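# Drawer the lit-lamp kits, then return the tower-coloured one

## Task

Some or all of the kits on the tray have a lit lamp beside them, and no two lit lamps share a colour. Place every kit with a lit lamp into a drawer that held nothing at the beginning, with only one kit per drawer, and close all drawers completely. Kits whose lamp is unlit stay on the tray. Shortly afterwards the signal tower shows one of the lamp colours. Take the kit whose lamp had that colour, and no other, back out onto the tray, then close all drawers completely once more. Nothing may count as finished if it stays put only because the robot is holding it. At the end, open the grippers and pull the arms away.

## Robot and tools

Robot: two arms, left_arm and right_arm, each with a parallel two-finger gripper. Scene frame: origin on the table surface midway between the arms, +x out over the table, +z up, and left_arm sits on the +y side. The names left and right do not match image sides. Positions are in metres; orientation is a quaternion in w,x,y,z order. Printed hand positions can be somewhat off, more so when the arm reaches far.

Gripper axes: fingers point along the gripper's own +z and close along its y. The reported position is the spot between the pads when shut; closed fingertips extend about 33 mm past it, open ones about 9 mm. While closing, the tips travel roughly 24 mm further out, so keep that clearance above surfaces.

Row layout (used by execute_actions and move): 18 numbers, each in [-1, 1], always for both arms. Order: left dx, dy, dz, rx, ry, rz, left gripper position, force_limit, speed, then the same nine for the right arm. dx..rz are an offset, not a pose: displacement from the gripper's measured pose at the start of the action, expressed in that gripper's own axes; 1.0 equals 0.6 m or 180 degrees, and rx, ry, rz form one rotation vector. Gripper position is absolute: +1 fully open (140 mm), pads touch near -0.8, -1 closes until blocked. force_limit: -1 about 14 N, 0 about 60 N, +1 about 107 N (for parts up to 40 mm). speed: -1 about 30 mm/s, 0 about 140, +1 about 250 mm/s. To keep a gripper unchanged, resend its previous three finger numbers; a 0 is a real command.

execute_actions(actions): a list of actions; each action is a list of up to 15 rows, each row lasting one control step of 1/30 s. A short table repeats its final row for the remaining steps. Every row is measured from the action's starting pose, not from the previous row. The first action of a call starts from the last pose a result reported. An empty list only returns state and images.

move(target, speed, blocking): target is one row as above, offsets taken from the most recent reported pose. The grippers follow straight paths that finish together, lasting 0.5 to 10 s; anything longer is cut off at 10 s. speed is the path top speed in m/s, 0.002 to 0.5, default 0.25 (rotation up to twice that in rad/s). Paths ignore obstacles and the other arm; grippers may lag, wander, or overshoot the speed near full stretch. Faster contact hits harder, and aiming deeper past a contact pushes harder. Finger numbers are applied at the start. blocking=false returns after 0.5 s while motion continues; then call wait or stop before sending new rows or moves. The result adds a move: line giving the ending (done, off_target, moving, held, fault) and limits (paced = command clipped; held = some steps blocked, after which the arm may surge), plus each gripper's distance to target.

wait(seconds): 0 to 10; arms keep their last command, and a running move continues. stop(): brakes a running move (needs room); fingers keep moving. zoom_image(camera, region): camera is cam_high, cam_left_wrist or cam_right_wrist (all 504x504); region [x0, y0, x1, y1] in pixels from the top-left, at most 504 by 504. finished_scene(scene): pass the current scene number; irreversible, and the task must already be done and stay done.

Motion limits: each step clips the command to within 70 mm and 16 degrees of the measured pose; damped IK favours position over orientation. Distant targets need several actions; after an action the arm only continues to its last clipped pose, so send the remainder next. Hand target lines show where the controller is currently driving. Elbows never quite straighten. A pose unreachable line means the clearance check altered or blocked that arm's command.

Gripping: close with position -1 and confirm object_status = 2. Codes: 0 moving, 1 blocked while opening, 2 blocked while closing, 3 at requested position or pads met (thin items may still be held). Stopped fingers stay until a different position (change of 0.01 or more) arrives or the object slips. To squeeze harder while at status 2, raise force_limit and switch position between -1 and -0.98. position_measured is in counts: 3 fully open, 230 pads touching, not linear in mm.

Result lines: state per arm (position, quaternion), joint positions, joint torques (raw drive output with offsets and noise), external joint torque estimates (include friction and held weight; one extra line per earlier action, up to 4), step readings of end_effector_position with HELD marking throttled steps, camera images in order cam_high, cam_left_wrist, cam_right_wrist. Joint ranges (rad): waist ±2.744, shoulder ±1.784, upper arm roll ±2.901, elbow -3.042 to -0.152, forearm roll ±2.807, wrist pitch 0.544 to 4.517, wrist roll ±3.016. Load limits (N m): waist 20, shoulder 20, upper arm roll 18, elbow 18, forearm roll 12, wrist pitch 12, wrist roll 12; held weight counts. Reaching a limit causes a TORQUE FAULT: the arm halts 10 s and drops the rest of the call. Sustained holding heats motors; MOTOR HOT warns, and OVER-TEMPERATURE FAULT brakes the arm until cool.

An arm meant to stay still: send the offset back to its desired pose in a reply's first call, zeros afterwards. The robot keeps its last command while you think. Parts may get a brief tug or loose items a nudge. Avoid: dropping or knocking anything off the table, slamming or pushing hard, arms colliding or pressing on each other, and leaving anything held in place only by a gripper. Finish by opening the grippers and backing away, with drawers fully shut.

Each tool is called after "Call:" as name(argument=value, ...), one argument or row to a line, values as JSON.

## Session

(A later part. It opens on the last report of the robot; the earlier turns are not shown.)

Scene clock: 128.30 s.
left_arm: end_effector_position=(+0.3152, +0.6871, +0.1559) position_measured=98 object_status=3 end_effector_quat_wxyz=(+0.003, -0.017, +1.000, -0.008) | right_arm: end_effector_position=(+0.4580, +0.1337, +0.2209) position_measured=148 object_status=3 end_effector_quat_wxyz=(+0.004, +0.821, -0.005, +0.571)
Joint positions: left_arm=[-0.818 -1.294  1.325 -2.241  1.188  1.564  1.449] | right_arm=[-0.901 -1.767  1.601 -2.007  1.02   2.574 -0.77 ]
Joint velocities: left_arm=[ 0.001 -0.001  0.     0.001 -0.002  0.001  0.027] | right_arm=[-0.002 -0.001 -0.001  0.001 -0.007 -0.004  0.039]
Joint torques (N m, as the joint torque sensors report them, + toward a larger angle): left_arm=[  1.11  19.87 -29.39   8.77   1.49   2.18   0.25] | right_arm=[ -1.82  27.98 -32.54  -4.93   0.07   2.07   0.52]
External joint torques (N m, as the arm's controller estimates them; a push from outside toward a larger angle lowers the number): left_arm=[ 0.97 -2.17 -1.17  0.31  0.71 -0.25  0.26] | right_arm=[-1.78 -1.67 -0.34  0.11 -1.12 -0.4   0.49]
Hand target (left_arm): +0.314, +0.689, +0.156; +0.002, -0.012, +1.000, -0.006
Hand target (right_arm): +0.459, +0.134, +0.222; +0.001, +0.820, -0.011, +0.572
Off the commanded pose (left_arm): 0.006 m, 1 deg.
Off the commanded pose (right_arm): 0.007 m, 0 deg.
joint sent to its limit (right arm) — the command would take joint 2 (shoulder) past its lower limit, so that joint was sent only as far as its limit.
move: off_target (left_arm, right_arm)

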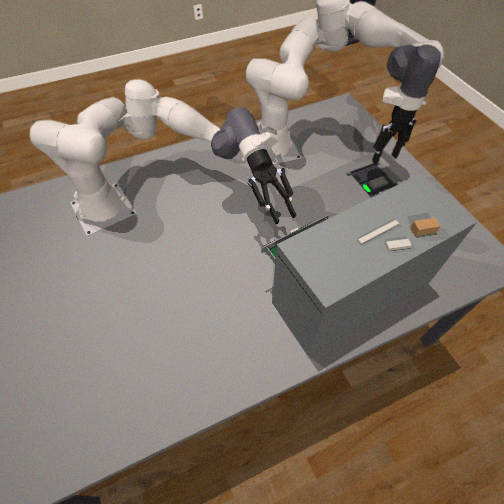

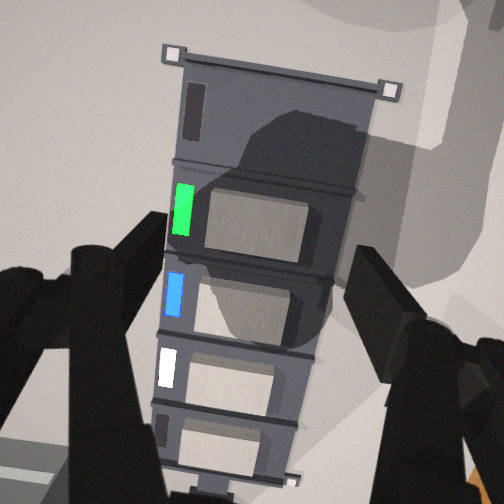

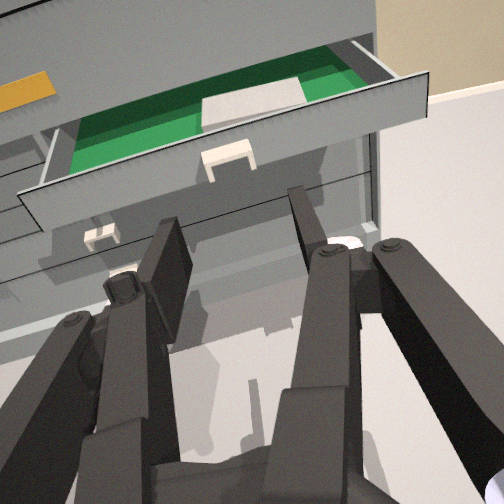

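Call:
move(
  target=[-0.018,0,0.1,0,0,0.01,0.25,0.2,0.2,0.046,-0.02,0.245,0,0,0,-0.15,0.3,0],
  speed=0.07,
)

Call:
move(
  target=[0,0,0,0,0,0,0.25,0.2,0.2,0.003,0,0.012,0,0,0,-0.15,0.3,0],
  speed=0.015,
)

Scene clock: 133.37 s.
left_arm: end_effector_position=(+0.3249, +0.6869, +0.0966) position_measured=98 object_status=3 end_effector_quat_wxyz=(+0.001, -0.002, +1.000, -0.008) | right_arm: end_effector_position=(+0.6054, +0.1451, +0.2000) position_measured=148 object_status=3 end_effector_quat_wxyz=(+0.002, +0.821, -0.010, +0.571)
Joint positions: left_arm=[-0.853 -1.318  1.455 -2.262  1.287  1.648  1.456] | right_arm=[-1.329 -1.739  1.616 -1.67   1.031  2.703 -0.791]
Joint velocities: left_arm=[-0.001  0.001  0.001 -0.     0.003  0.008  0.001] | right_arm=[-0.001  0.    -0.     0.004 -0.     0.004 -0.   ]
Joint torques (N m, as the joint torque sensors report them, + toward a larger angle): left_arm=[ -0.81  20.47 -28.99   4.78   1.65   2.73  -0.1 ] | right_arm=[ -1.12  36.81 -31.19  -3.23   0.72   2.83  -0.19]
External joint torques (N m, as the arm's controller estimates them; a push from outside toward a larger angle lowers the number): left_arm=[-0.84 -2.43 -0.11 -1.92  0.88  0.31 -0.1 ] | right_arm=[-1.06 -1.77  1.09  0.85 -0.75  0.32 -0.21]
Hand target (left_arm): +0.327, +0.686, +0.096; +0.003, -0.001, +1.000, -0.007
Hand target (right_arm): +0.606, +0.146, +0.201; +0.003, +0.819, -0.005, +0.573
Off the commanded pose (left_arm): 0.002 m, 0 deg.
Off the commanded pose (right_arm): 0.005 m, 1 deg.
move: off_target (right_arm)

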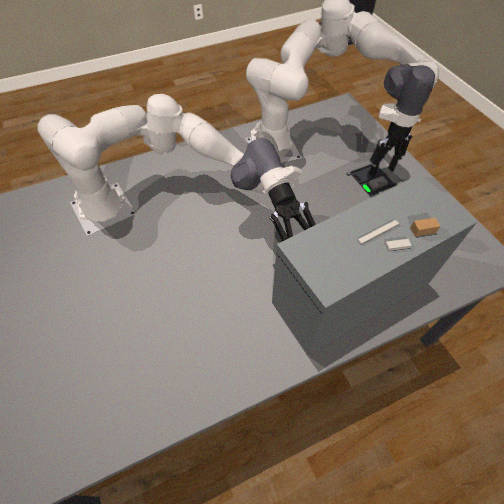

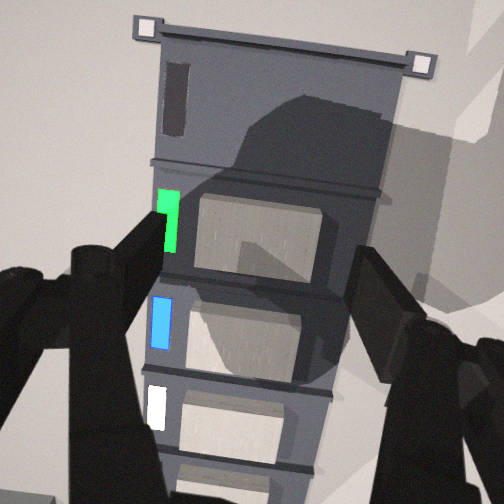

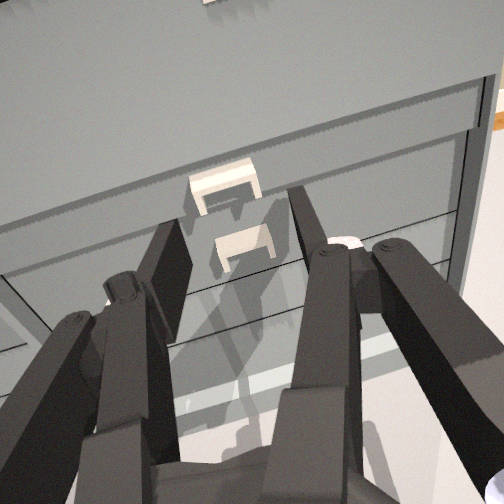

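Scene clock: 134.10 s.
left_arm: end_effector_position=(+0.3249, +0.6869, +0.0966) position_measured=98 object_status=3 end_effector_quat_wxyz=(+0.001, -0.002, +1.000, -0.008) | right_arm: end_effector_position=(+0.6102, +0.1454, +0.1986) position_measured=148 object_status=3 end_effector_quat_wxyz=(+0.002, +0.821, -0.010, +0.571)
Joint positions: left_arm=[-0.853 -1.318  1.455 -2.262  1.287  1.648  1.456] | right_arm=[-1.344 -1.739  1.616 -1.655  1.031  2.703 -0.791]
Joint velocities: left_arm=[ 0.     0.002 -0.001  0.001  0.001  0.    -0.001] | right_arm=[-0.    -0.     0.001  0.001 -0.002  0.001  0.   ]
Joint torques (N m, as the joint torque sensors report them, + toward a larger angle): left_arm=[  0.31  20.83 -30.04   6.43   0.61   2.39   0.05] | right_arm=[ -4.62  37.63 -31.22  -2.48   1.42   2.83   0.1 ]
External joint torques (N m, as the arm's controller estimates them; a push from outside toward a larger angle lowers the number): left_arm=[ 0.26 -2.2  -0.94 -0.37 -0.18 -0.06  0.05] | right_arm=[-4.61 -1.26  0.92  1.48 -0.05  0.31  0.07]
Hand target (left_arm): +0.325, +0.687, +0.097; +0.001, -0.002, +1.000, -0.008
Hand target (right_arm): +0.613, +0.145, +0.199; +0.002, +0.821, -0.010, +0.571
Off the commanded pose (left_arm): 0.000 m, 0 deg.
Off the commanded pose (right_arm): 0.003 m, 0 deg.
move: done

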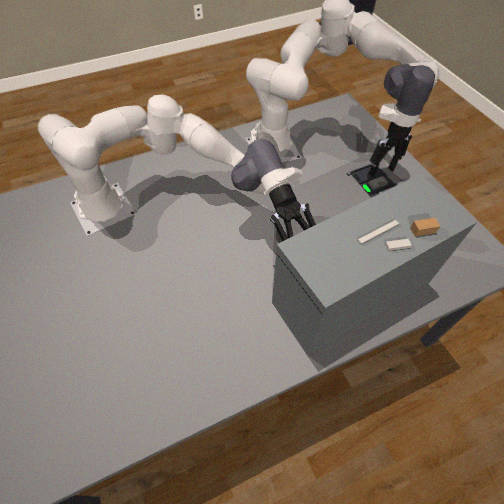

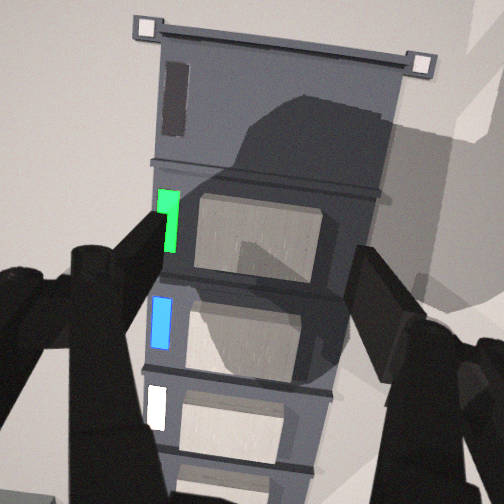

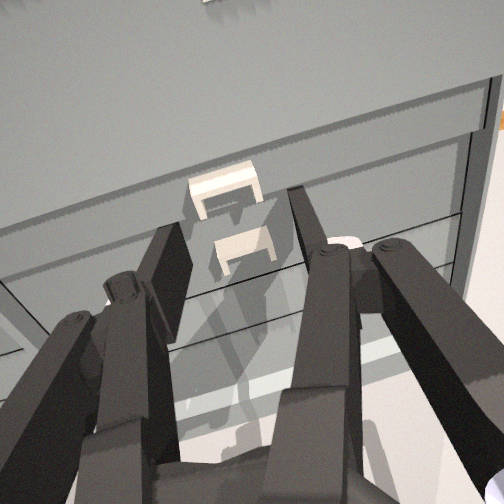

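Call:
move(
  target=[0,0,0.045,0,0,0,0.25,0.2,0.2,-0.05,0.003,-0.02,0,0,0,-0.15,0.3,0],
  speed=0.05,
)

Call:
move(
  target=[0,0,0.045,0,0,0,0.25,0.2,0.2,0.009,0,0.025,0,0,0,-0.15,0.3,0],
  speed=0.03,
)

Call:
move(
  target=[0,0,0,0,0,0,-1,0.2,0.2,0,0,0,0,0,0,-0.15,0.3,0],
)

Scene clock: 138.57 s.
left_arm: end_effector_position=(+0.3230, +0.6874, +0.0703) position_measured=98 object_status=3 end_effector_quat_wxyz=(-0.001, -0.002, +1.000, -0.009) | right_arm: end_effector_position=(+0.5887, +0.1446, +0.1753) position_measured=148 object_status=3 end_effector_quat_wxyz=(+0.004, +0.822, -0.006, +0.569)
Joint positions: left_arm=[-0.856 -1.33   1.512 -2.274  1.33   1.682  1.453] | right_arm=[-1.282 -1.768  1.646 -1.703  1.035  2.71  -0.766]
Joint velocities: left_arm=[-0.001 -0.     0.002  0.     0.005  0.014 -0.004] | right_arm=[ 0.     0.    -0.001 -0.005 -0.001  0.006  0.024]
Joint torques (N m, as the joint torque sensors report them, + toward a larger angle): left_arm=[ -2.01  20.76 -28.87   4.47   1.78   2.88  -0.05] | right_arm=[  0.85  35.28 -28.83  -6.66   0.37   2.6    0.38]
External joint torques (N m, as the arm's controller estimates them; a push from outside toward a larger angle lowers the number): left_arm=[-2.   -2.42  0.13 -1.41  1.02  0.47 -0.05] | right_arm=[ 0.79 -2.13  3.45 -2.12 -1.12  0.11  0.36]
Hand target (left_arm): +0.325, +0.686, +0.069; +0.001, -0.001, +1.000, -0.008
Hand target (right_arm): +0.589, +0.144, +0.174; +0.002, +0.821, -0.010, +0.570
Off the commanded pose (left_arm): 0.002 m, 0 deg.
Off the commanded pose (right_arm): 0.001 m, 1 deg.
joint sent to its limit (right arm) — the command would take joint 2 (shoulder) past its lower limit, so that joint was sent only as far as its limit.
move: done

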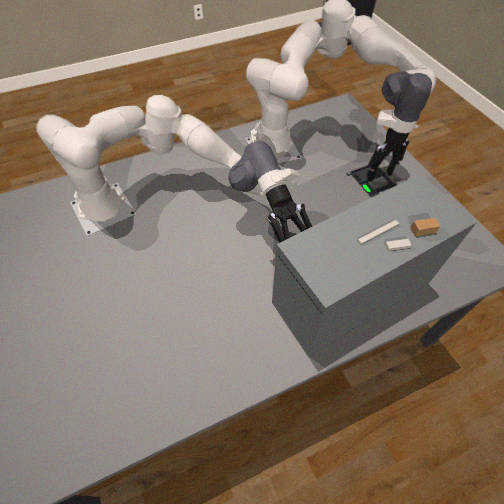

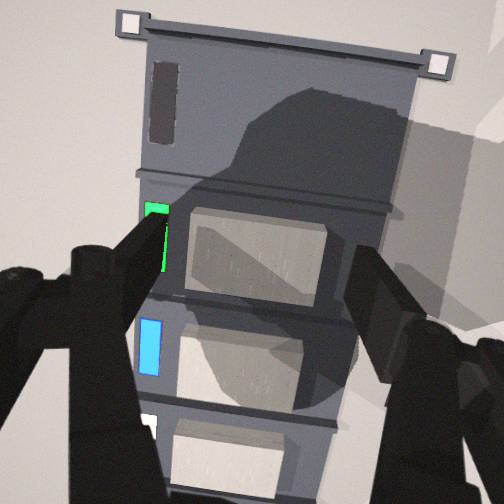

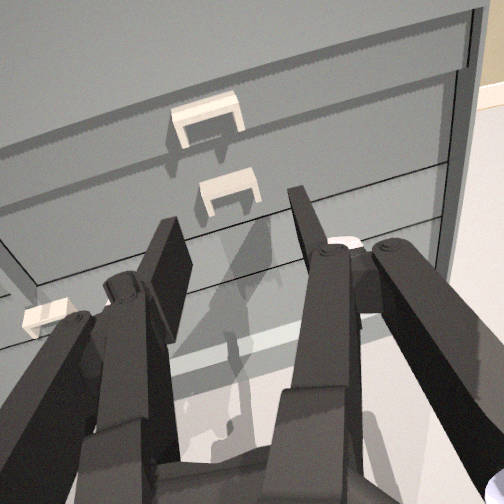

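Scene clock: 139.73 s.
left_arm: end_effector_position=(+0.3209, +0.6879, +0.0440) position_measured=98 object_status=3 end_effector_quat_wxyz=(-0.003, -0.002, +1.000, -0.010) | right_arm: end_effector_position=(+0.6044, +0.1427, +0.1728) position_measured=148 object_status=3 end_effector_quat_wxyz=(+0.004, +0.823, -0.008, +0.568)
Joint positions: left_arm=[-0.862 -1.341  1.569 -2.281  1.374  1.715  1.449] | right_arm=[-1.327 -1.768  1.644 -1.666  1.035  2.715 -0.766]
Joint velocities: left_arm=[-0.    -0.001  0.001 -0.     0.007  0.013 -0.003] | right_arm=[ 0.001 -0.001 -0.     0.002 -0.001  0.002  0.001]
Joint torques (N m, as the joint torque sensors report them, + toward a larger angle): left_arm=[ -0.69  20.43 -28.77   3.63   1.77   2.9    0.03] | right_arm=[ -1.67  38.14 -32.1   -4.02   1.2    2.69  -0.07]
External joint torques (N m, as the arm's controller estimates them; a push from outside toward a larger angle lowers the number): left_arm=[-0.74 -3.07  0.3  -1.51  1.    0.49  0.03] | right_arm=[-1.77 -0.13 -0.1   0.55 -0.31  0.21 -0.09]
Hand target (left_arm): +0.323, +0.687, +0.043; -0.001, -0.001, +1.000, -0.009
Hand target (right_arm): +0.605, +0.145, +0.176; +0.004, +0.822, -0.006, +0.570
Off the commanded pose (left_arm): 0.002 m, 0 deg.
Off the commanded pose (right_arm): 0.003 m, 0 deg.
move: done

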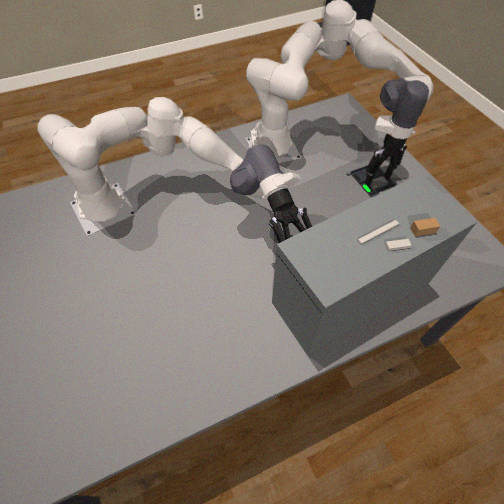

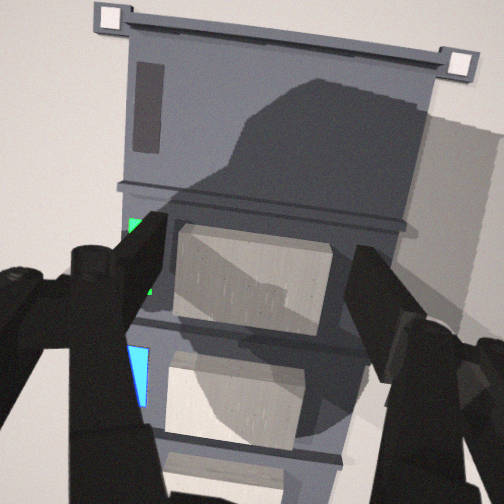

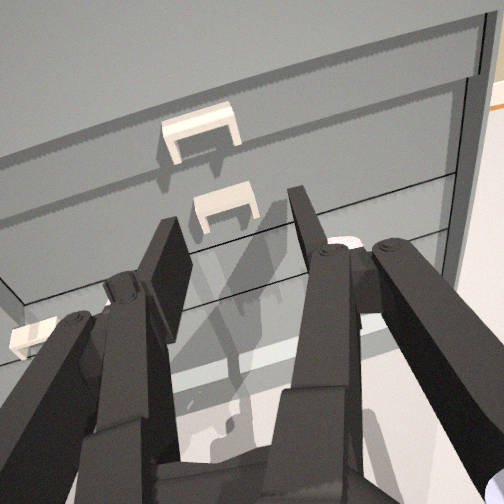

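Scene clock: 140.23 s.
left_arm: end_effector_position=(+0.3213, +0.6881, +0.0446) position_measured=133 object_status=2 end_effector_quat_wxyz=(-0.003, -0.001, +1.000, -0.010) | right_arm: end_effector_position=(+0.6044, +0.1427, +0.1728) position_measured=148 object_status=3 end_effector_quat_wxyz=(+0.004, +0.823, -0.008, +0.568)
Joint positions: left_arm=[-0.862 -1.341  1.568 -2.281  1.374  1.715  1.449] | right_arm=[-1.327 -1.768  1.644 -1.666  1.035  2.715 -0.766]
Joint velocities: left_arm=[-0.    -0.001 -0.002 -0.001  0.     0.    -0.   ] | right_arm=[-0.001 -0.001  0.001 -0.002  0.     0.001  0.   ]
Joint torques (N m, as the joint torque sensors report them, + toward a larger angle): left_arm=[  0.59  21.19 -29.67   5.63   0.67   2.38   0.03] | right_arm=[ -0.51  37.15 -30.38  -5.54   1.47   2.34   0.12]
External joint torques (N m, as the arm's controller estimates them; a push from outside toward a larger angle lowers the number): left_arm=[ 0.66 -2.29 -0.53  0.61 -0.09 -0.04  0.03] | right_arm=[-0.38 -1.05  1.55 -0.92 -0.03 -0.13  0.09]
Hand target (left_arm): +0.321, +0.688, +0.044; -0.003, -0.002, +1.000, -0.010
Hand target (right_arm): +0.604, +0.143, +0.173; +0.004, +0.823, -0.008, +0.568
Off the commanded pose (left_arm): 0.001 m, 0 deg.
Off the commanded pose (right_arm): 0.000 m, 0 deg.
move: done

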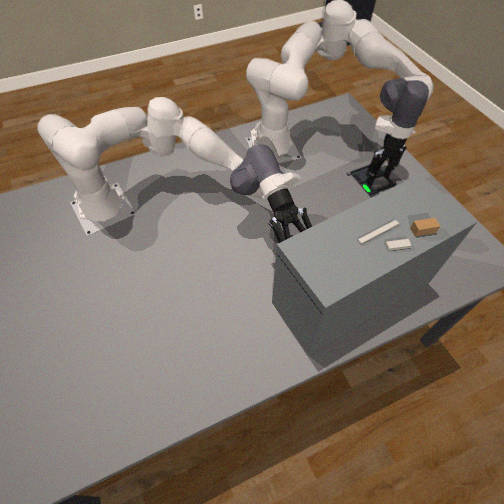

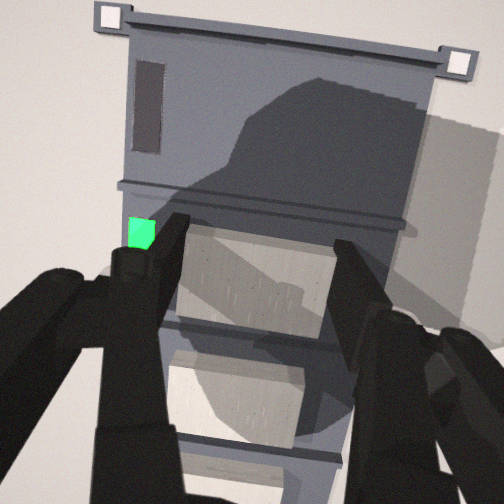

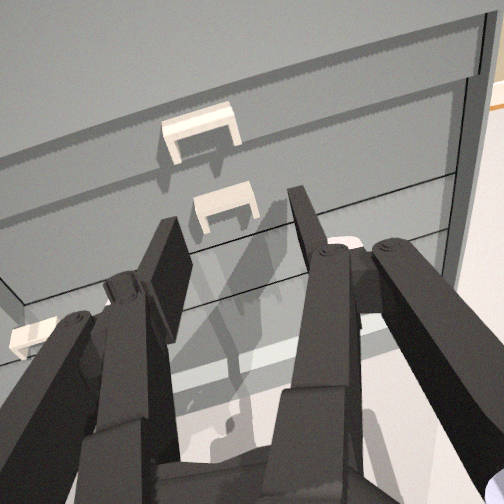

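Call:
move(
  target=[0,0,-0.3,0,0,0,-1,0.2,0.2,0.009,-0.009,0.003,0,0,0,-0.15,0.3,0],
  speed=0.2,
)

Call:
move(
  target=[0,0,0,0,0,0,-1,0.2,0.2,0,0,0,0,0,0,-1,0.3,-0.2],
)

Scene clock: 144.43 s.
left_arm: end_effector_position=(+0.3216, +0.6944, +0.2248) position_measured=133 object_status=2 end_effector_quat_wxyz=(-0.001, -0.006, +1.000, -0.010) | right_arm: end_effector_position=(+0.6073, +0.1483, +0.1765) position_measured=148 object_status=3 end_effector_quat_wxyz=(+0.004, +0.823, -0.008, +0.568)
Joint positions: left_arm=[-0.855 -1.214  1.225 -2.113  1.067  1.478  1.51 ] | right_arm=[-1.343 -1.768  1.631 -1.641  1.035  2.702 -0.766]
Joint velocities: left_arm=[-0.001  0.    -0.001 -0.001  0.001 -0.013  0.01 ] | right_arm=[ 0.001 -0.    -0.001 -0.001 -0.    -0.001  0.   ]
Joint torques (N m, as the joint torque sensors report them, + toward a larger angle): left_arm=[ -0.82  20.76 -30.89  11.26  -0.49   2.     0.23] | right_arm=[ -1.77  36.94 -31.76  -4.01   0.36   2.02   0.4 ]
External joint torques (N m, as the arm's controller estimates them; a push from outside toward a larger angle lowers the number): left_arm=[-0.78 -1.83 -3.11  0.98 -1.24 -0.42  0.23] | right_arm=[-1.94 -1.95  0.12  0.45 -1.11 -0.48  0.38]
Hand target (left_arm): +0.322, +0.693, +0.226; -0.002, -0.002, +1.000, -0.012
Hand target (right_arm): +0.608, +0.148, +0.177; +0.004, +0.823, -0.008, +0.568
Off the commanded pose (left_arm): 0.003 m, 1 deg.
Off the commanded pose (right_arm): 0.001 m, 0 deg.
joint sent to its limit (right arm) — the command would take joint 2 (shoulder) past its lower limit, so that joint was sent only as far as its limit.
move: done

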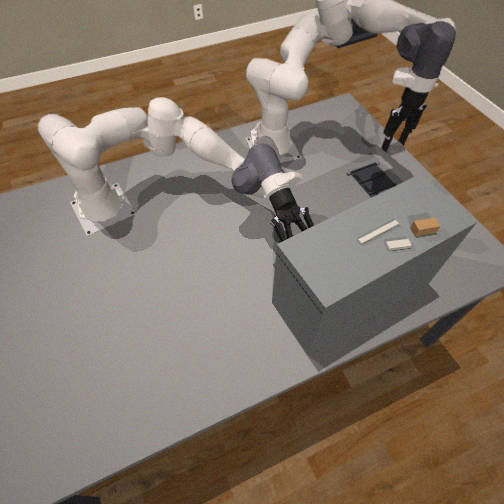

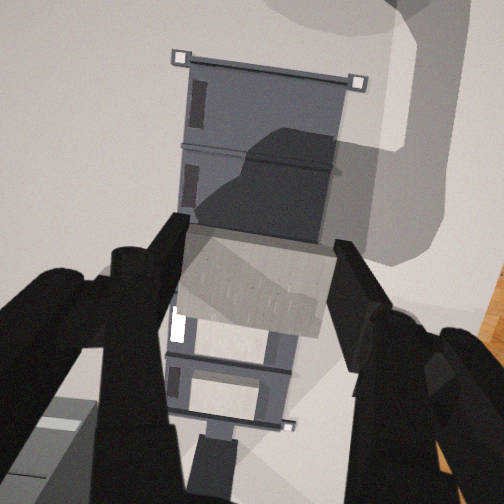

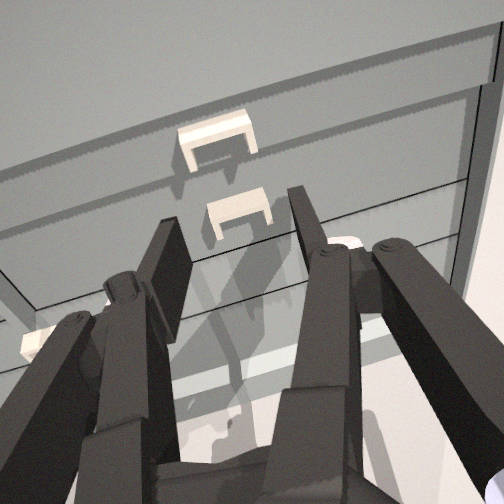

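Scene clock: 144.93 s.
left_arm: end_effector_position=(+0.3216, +0.6944, +0.2248) position_measured=133 object_status=2 end_effector_quat_wxyz=(-0.001, -0.006, +1.000, -0.010) | right_arm: end_effector_position=(+0.6082, +0.1458, +0.1764) position_measured=194 object_status=2 end_effector_quat_wxyz=(+0.005, +0.824, -0.009, +0.567)
Joint positions: left_arm=[-0.855 -1.214  1.225 -2.113  1.067  1.478  1.51 ] | right_arm=[-1.343 -1.768  1.631 -1.644  1.035  2.7   -0.766]
Joint velocities: left_arm=[ 0.     0.     0.001 -0.     0.    -0.     0.001] | right_arm=[ 0.001  0.     0.     0.     0.    -0.001 -0.   ]
Joint torques (N m, as the joint torque sensors report them, + toward a larger angle): left_arm=[  0.99  20.89 -29.07  10.     0.56   2.32   0.01] | right_arm=[ -0.22  37.64 -30.31  -3.73   1.52   2.65   0.16]
External joint torques (N m, as the arm's controller estimates them; a push from outside toward a larger angle lowers the number): left_arm=[ 0.95 -1.64 -1.46 -0.31 -0.2  -0.09  0.01] | right_arm=[-0.43 -1.33  1.73  0.71  0.05  0.14  0.13]
Hand target (left_arm): +0.322, +0.694, +0.225; -0.001, -0.006, +1.000, -0.010
Hand target (right_arm): +0.607, +0.148, +0.176; +0.004, +0.823, -0.008, +0.568
Off the commanded pose (left_arm): 0.000 m, 0 deg.
Off the commanded pose (right_arm): 0.003 m, 0 deg.
move: done

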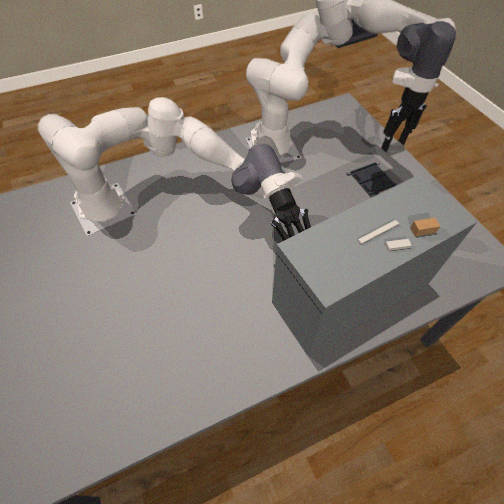

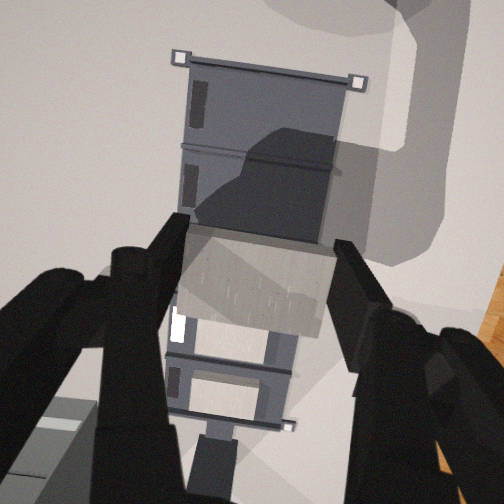

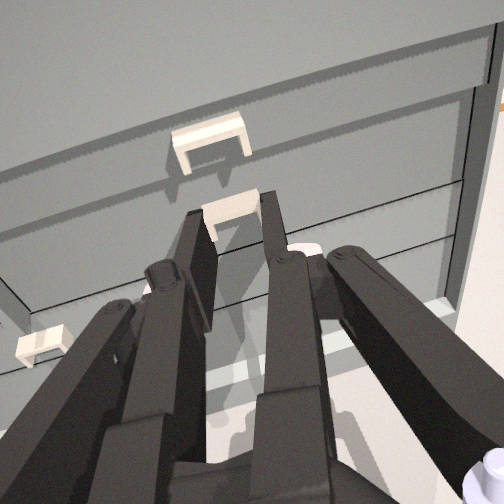

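Call:
move(
  target=[0,0,0,0,0,0,-1,0.2,0.2,-0.064,0.015,-0.177,0,0,0,-1,0.3,-0.2],
  speed=0.06,
)

Scene clock: 148.83 s.
left_arm: end_effector_position=(+0.3216, +0.6944, +0.2248) position_measured=133 object_status=2 end_effector_quat_wxyz=(-0.001, -0.006, +1.000, -0.010) | right_arm: end_effector_position=(+0.4979, +0.1336, +0.1737) position_measured=194 object_status=2 end_effector_quat_wxyz=(+0.009, +0.826, -0.009, +0.564)
Joint positions: left_arm=[-0.855 -1.214  1.225 -2.113  1.067  1.478  1.51 ] | right_arm=[-1.015 -1.768  1.67  -1.921  1.016  2.641 -0.727]
Joint velocities: left_arm=[ 0.    -0.001 -0.     0.    -0.    -0.001 -0.001] | right_arm=[ 0.003 -0.     0.001 -0.001 -0.004 -0.001  0.009]
Joint torques (N m, as the joint torque sensors report them, + toward a larger angle): left_arm=[  0.59  20.91 -29.35   9.75   0.62   2.4    0.19] | right_arm=[  3.43  30.29 -31.14  -5.93   0.14   2.76   0.49]
External joint torques (N m, as the arm's controller estimates them; a push from outside toward a larger angle lowers the number): left_arm=[ 0.59 -1.64 -1.61 -0.6  -0.14 -0.03  0.19] | right_arm=[ 3.38 -1.26  1.2  -0.83 -1.2   0.34  0.46]
Hand target (left_arm): +0.322, +0.694, +0.225; -0.001, -0.006, +1.000, -0.010
Hand target (right_arm): +0.495, +0.137, +0.175; +0.006, +0.825, -0.009, +0.565
Off the commanded pose (left_arm): 0.000 m, 0 deg.
Off the commanded pose (right_arm): 0.008 m, 1 deg.
joint sent to its limit (right arm) — the command would take joint 2 (shoulder) past its lower limit, so that joint was sent only as far as its limit.
move: off_target (right_arm)

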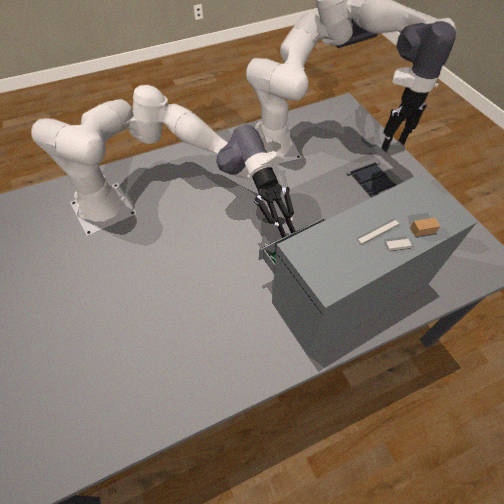

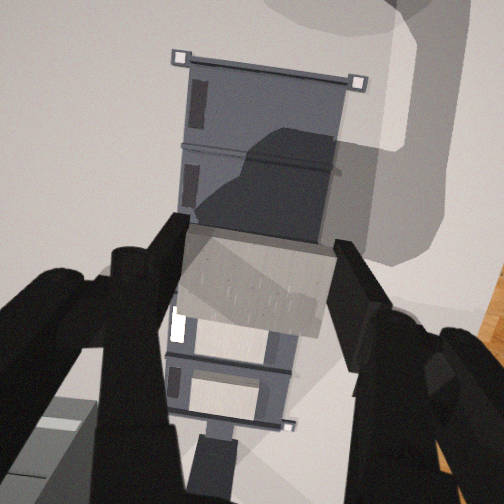

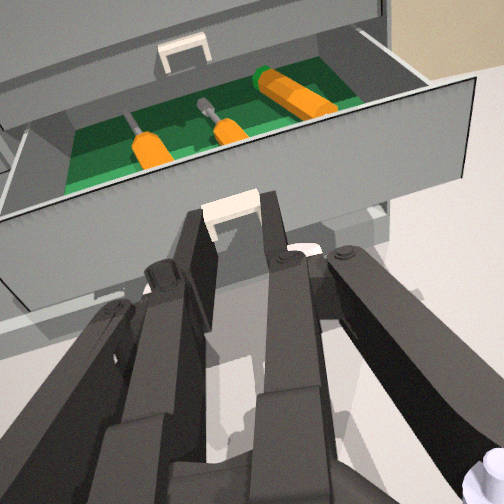

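Call:
move(
  target=[0,0,0,0,0,0,-1,0.2,0.2,0.069,-0.02,0.176,0,0,0,-1,0.3,-0.2],
  speed=0.06,
)

Call:
move(
  target=[0,0,0,0,0,0,-1,0.2,0.2,0.004,0,0.01,0,0,0,-0.15,0.3,0],
  speed=0.015,
)

Call:
move(
  target=[0,0,0,0,0,0,-1,0.2,0.2,-0.05,0,-0.13,0,0,0,-0.15,0.3,0],
)

Call:
move(
  target=[0,0,0,0,0,0,-1,0.2,0.2,0,-0.18,0,0,-0.08,0,-0.15,0.3,0],
  speed=0.15,
)

Scene clock: 153.90 s.
left_arm: end_effector_position=(+0.3216, +0.6944, +0.2248) position_measured=133 object_status=2 end_effector_quat_wxyz=(-0.001, -0.006, +1.000, -0.010) | right_arm: end_effector_position=(+0.6086, +0.1459, +0.1766) position_measured=194 object_status=2 end_effector_quat_wxyz=(+0.006, +0.825, -0.011, +0.564)
Joint positions: left_arm=[-0.855 -1.214  1.225 -2.113  1.067  1.478  1.51 ] | right_arm=[-1.347 -1.75   1.638 -1.641  1.011  2.7   -0.758]
Joint velocities: left_arm=[ 0.     0.     0.    -0.001  0.001 -0.    -0.001] | right_arm=[-0.002  0.    -0.005  0.006  0.    -0.012 -0.002]
Joint torques (N m, as the joint torque sensors report them, + toward a larger angle): left_arm=[  0.12  21.27 -29.49  10.17   0.6    2.32  -0.04] | right_arm=[ -5.53  37.62 -30.58  -2.54   0.68   2.87  -0.05]
External joint torques (N m, as the arm's controller estimates them; a push from outside toward a larger angle lowers the number): left_arm=[ 0.13 -1.28 -1.81 -0.11 -0.16 -0.09 -0.03] | right_arm=[-5.42 -1.41  1.39  1.62 -0.8   0.41 -0.08]
Hand target (left_arm): +0.322, +0.694, +0.225; -0.001, -0.006, +1.000, -0.010
Hand target (right_arm): +0.612, +0.145, +0.178; +0.008, +0.825, -0.009, +0.565
Off the commanded pose (left_arm): 0.000 m, 0 deg.
Off the commanded pose (right_arm): 0.005 m, 0 deg.
move: off_target (right_arm)

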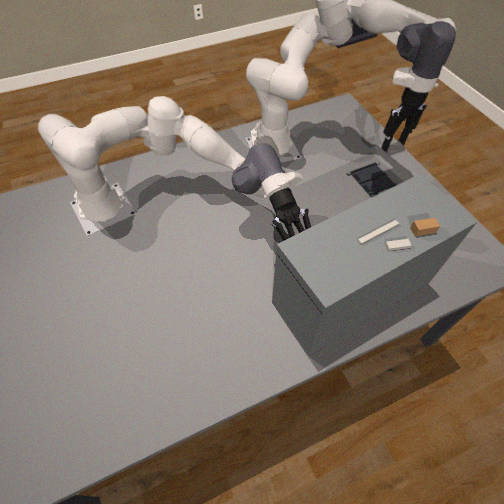

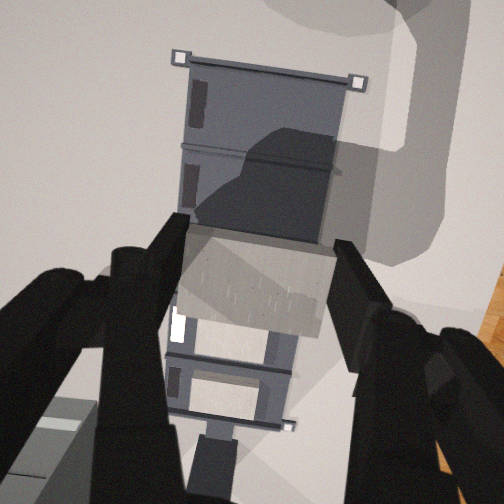

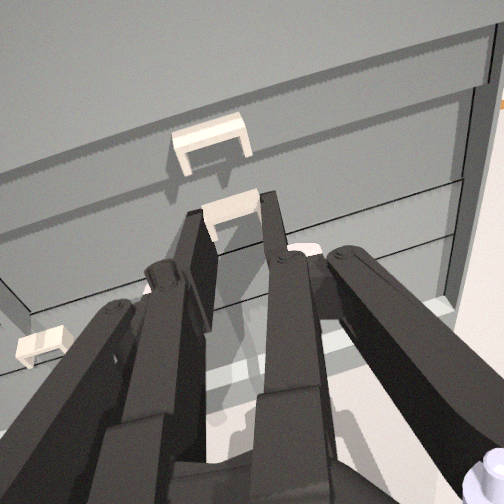

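Scene clock: 154.60 s.
left_arm: end_effector_position=(+0.3216, +0.6944, +0.2248) position_measured=133 object_status=2 end_effector_quat_wxyz=(-0.001, -0.006, +1.000, -0.010) | right_arm: end_effector_position=(+0.6115, +0.1451, +0.1759) position_measured=148 object_status=3 end_effector_quat_wxyz=(+0.007, +0.826, -0.012, +0.563)
Joint positions: left_arm=[-0.855 -1.214  1.225 -2.113  1.067  1.478  1.51 ] | right_arm=[-1.356 -1.749  1.636 -1.632  1.011  2.695 -0.758]
Joint velocities: left_arm=[ 0.001  0.     0.001  0.001 -0.001 -0.001 -0.001] | right_arm=[-0.    -0.001 -0.     0.001  0.    -0.005 -0.001]
Joint torques (N m, as the joint torque sensors report them, + toward a larger angle): left_arm=[  0.57  20.68 -28.77  10.52   0.61   2.38   0.11] | right_arm=[ -6.56  37.88 -30.59  -0.73   1.66   3.52   0.02]
External joint torques (N m, as the arm's controller estimates them; a push from outside toward a larger angle lowers the number): left_arm=[ 0.49 -1.87 -1.09  0.12 -0.16 -0.04  0.11] | right_arm=[-6.51 -1.22  1.19  3.36  0.2   1.06  0.  ]
Hand target (left_arm): +0.322, +0.694, +0.225; -0.001, -0.006, +1.000, -0.010
Hand target (right_arm): +0.615, +0.146, +0.177; +0.006, +0.825, -0.011, +0.564
Off the commanded pose (left_arm): 0.000 m, 0 deg.
Off the commanded pose (right_arm): 0.004 m, 0 deg.
move: off_target (right_arm)

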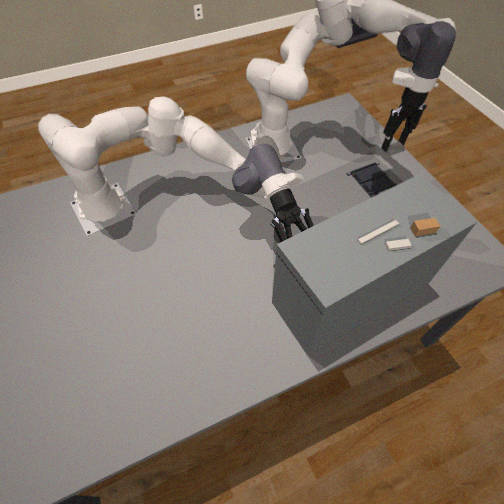

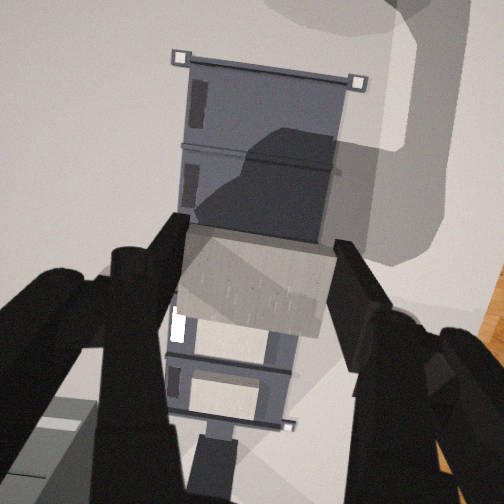

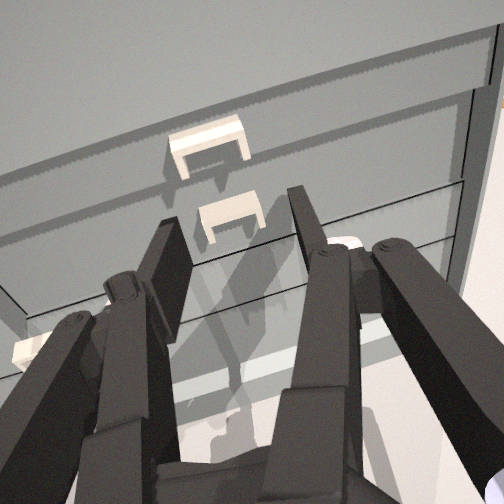

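Scene clock: 155.60 s.
left_arm: end_effector_position=(+0.3216, +0.6944, +0.2248) position_measured=133 object_status=2 end_effector_quat_wxyz=(-0.001, -0.006, +1.000, -0.010) | right_arm: end_effector_position=(+0.5268, +0.1490, +0.1765) position_measured=148 object_status=3 end_effector_quat_wxyz=(+0.008, +0.826, -0.007, +0.563)
Joint positions: left_arm=[-0.855 -1.214  1.225 -2.113  1.067  1.478  1.51 ] | right_arm=[-1.117 -1.767  1.647 -1.818  1.011  2.641 -0.733]
Joint velocities: left_arm=[-0.001 -0.001  0.001  0.001 -0.    -0.     0.003] | right_arm=[ 0.001  0.     0.    -0.    -0.    -0.007  0.009]
Joint torques (N m, as the joint torque sensors report them, + toward a larger angle): left_arm=[  0.26  20.62 -28.98   9.26   0.59   2.47   0.14] | right_arm=[ -0.32  32.3  -29.47  -7.39   1.42   2.07   0.39]
External joint torques (N m, as the arm's controller estimates them; a push from outside toward a larger angle lowers the number): left_arm=[ 0.31 -1.95 -1.3  -1.02 -0.17  0.06  0.15] | right_arm=[-0.33 -1.96  2.95 -2.51  0.07 -0.36  0.37]
Hand target (left_arm): +0.322, +0.694, +0.225; -0.001, -0.006, +1.000, -0.010
Hand target (right_arm): +0.528, +0.146, +0.174; +0.008, +0.827, -0.012, +0.562
Off the commanded pose (left_arm): 0.000 m, 0 deg.
Off the commanded pose (right_arm): 0.002 m, 1 deg.
joint sent to its limit (right arm) — the command would take joint 2 (shoulder) past its lower limit, so that joint was sent only as far as its limit.
move: done

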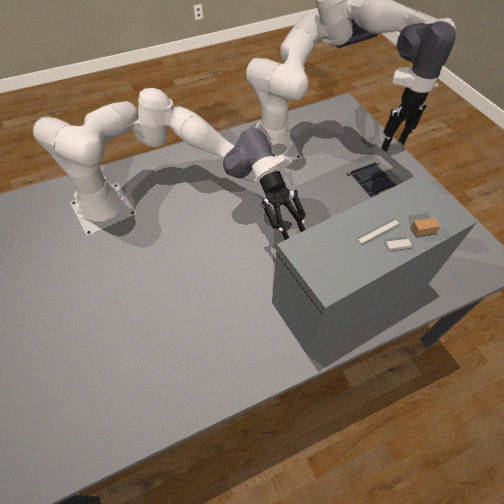

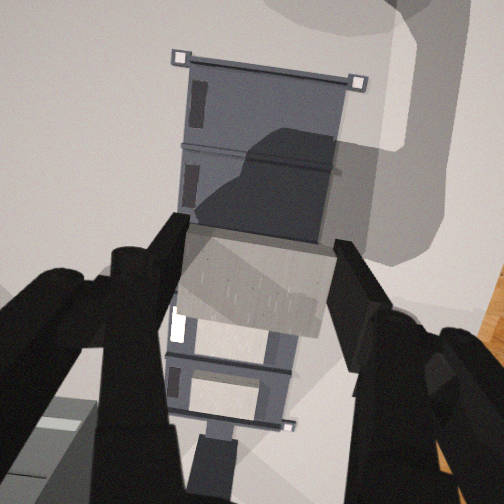

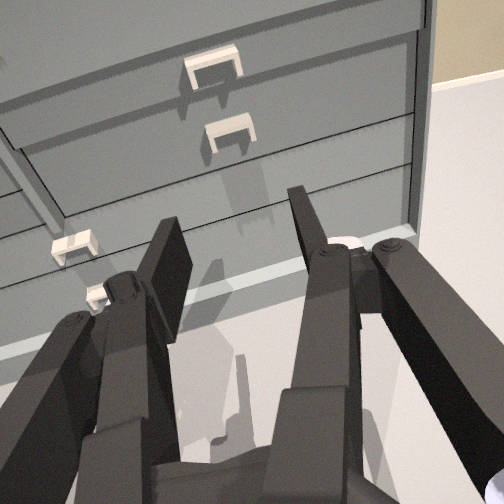

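Scene clock: 157.07 s.
left_arm: end_effector_position=(+0.3216, +0.6944, +0.2248) position_measured=133 object_status=2 end_effector_quat_wxyz=(-0.001, -0.006, +1.000, -0.010) | right_arm: end_effector_position=(+0.5272, +0.2598, +0.1771) position_measured=148 object_status=3 end_effector_quat_wxyz=(+0.007, +0.891, -0.002, +0.455)
Joint positions: left_arm=[-0.855 -1.214  1.225 -2.113  1.067  1.478  1.51 ] | right_arm=[-1.42  -1.584  1.586 -1.267  0.892  2.305 -0.684]
Joint velocities: left_arm=[-0.     0.001 -0.     0.001  0.001 -0.     0.   ] | right_arm=[-0.    -0.001 -0.007  0.004 -0.    -0.022  0.016]
Joint torques (N m, as the joint torque sensors report them, + toward a larger angle): left_arm=[  0.24  20.5  -29.07   9.95   0.5    2.32   0.12] | right_arm=[ -1.23  46.22 -28.41  -0.49  -0.13   2.25   0.52]
External joint torques (N m, as the arm's controller estimates them; a push from outside toward a larger angle lowers the number): left_arm=[ 0.22 -2.1  -1.29 -0.42 -0.28 -0.11  0.12] | right_arm=[-1.41 -1.73  0.82 -0.49 -0.72 -0.47  0.49]
Hand target (left_arm): +0.322, +0.694, +0.225; -0.001, -0.006, +1.000, -0.010
Hand target (right_arm): +0.528, +0.258, +0.177; +0.007, +0.890, -0.007, +0.455
Off the commanded pose (left_arm): 0.000 m, 0 deg.
Off the commanded pose (right_arm): 0.004 m, 1 deg.
move: off_target (right_arm)

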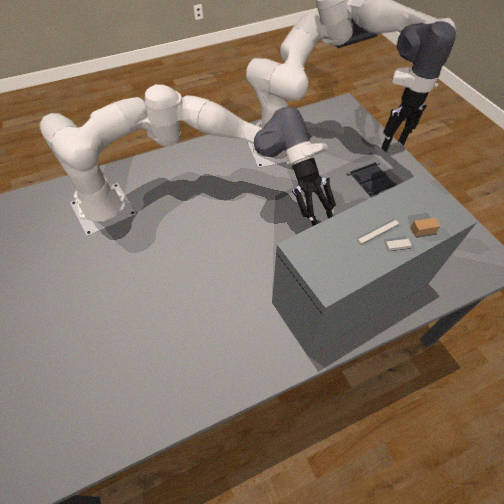

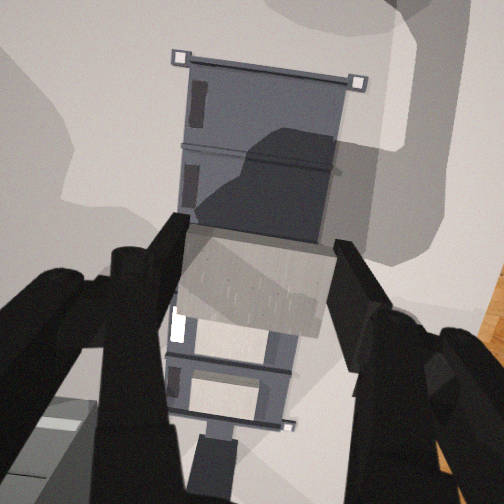

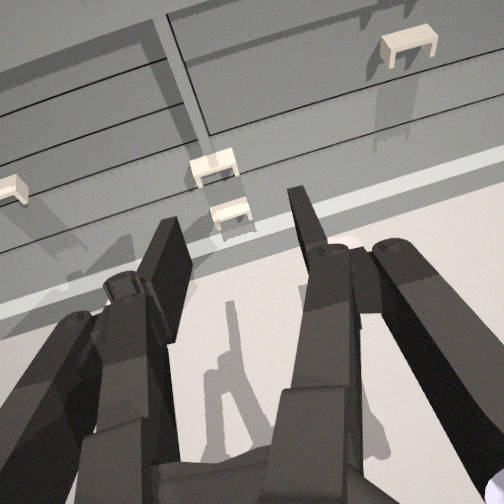

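Call:
move(
  target=[0,0,0,0,0,0,-1,0.2,0.2,-0.004,-0.012,0.122,0,0,0,-0.15,0.3,0],
  speed=0.1,
)

Scene clock: 161.30 s.
left_arm: end_effector_position=(+0.3216, +0.6944, +0.2248) position_measured=133 object_status=2 end_effector_quat_wxyz=(-0.001, -0.006, +1.000, -0.010) | right_arm: end_effector_position=(+0.5857, +0.2680, +0.1352) position_measured=148 object_status=3 end_effector_quat_wxyz=(+0.008, +0.890, +0.003, +0.456)
Joint positions: left_arm=[-0.855 -1.214  1.225 -2.113  1.067  1.478  1.51 ] | right_arm=[-1.643 -1.648  1.588 -1.003  0.892  2.313 -0.621]
Joint velocities: left_arm=[-0.002  0.     0.     0.     0.001 -0.     0.001] | right_arm=[-0.001 -0.     0.001  0.003 -0.001 -0.003  0.02 ]
Joint torques (N m, as the joint torque sensors report them, + toward a larger angle): left_arm=[  0.14  20.37 -29.75  10.22   0.58   2.3    0.02] | right_arm=[ -1.47  50.14 -24.55   0.72   0.3    2.19   0.53]
External joint torques (N m, as the arm's controller estimates them; a push from outside toward a larger angle lowers the number): left_arm=[ 0.13 -2.16 -2.12 -0.09 -0.18 -0.11  0.02] | right_arm=[-1.23 -2.55  0.24  1.87 -0.27 -0.38  0.51]
Hand target (left_arm): +0.322, +0.694, +0.225; -0.001, -0.006, +1.000, -0.010
Hand target (right_arm): +0.586, +0.267, +0.135; +0.007, +0.890, -0.002, +0.457
Off the commanded pose (left_arm): 0.000 m, 0 deg.
Off the commanded pose (right_arm): 0.004 m, 1 deg.
move: off_target (right_arm)

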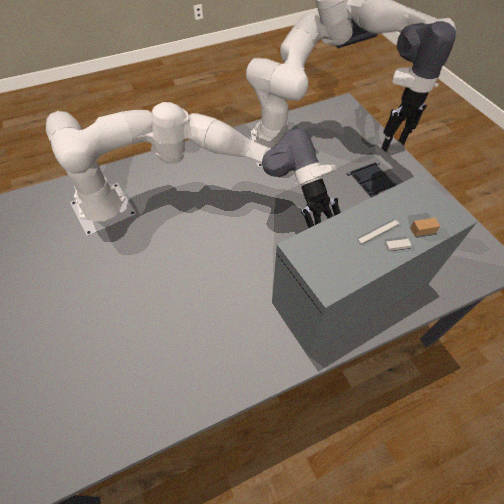

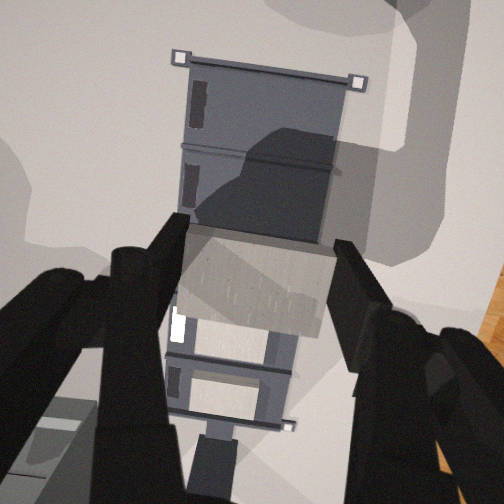

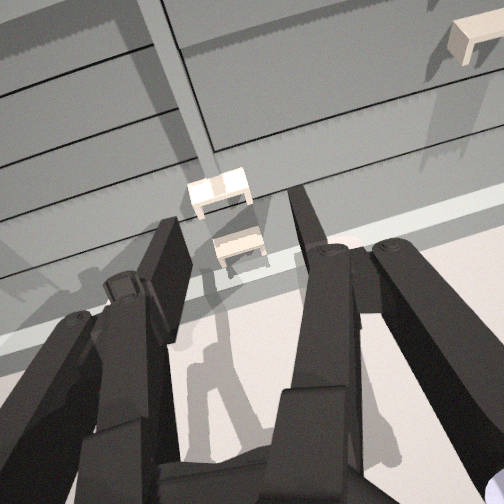

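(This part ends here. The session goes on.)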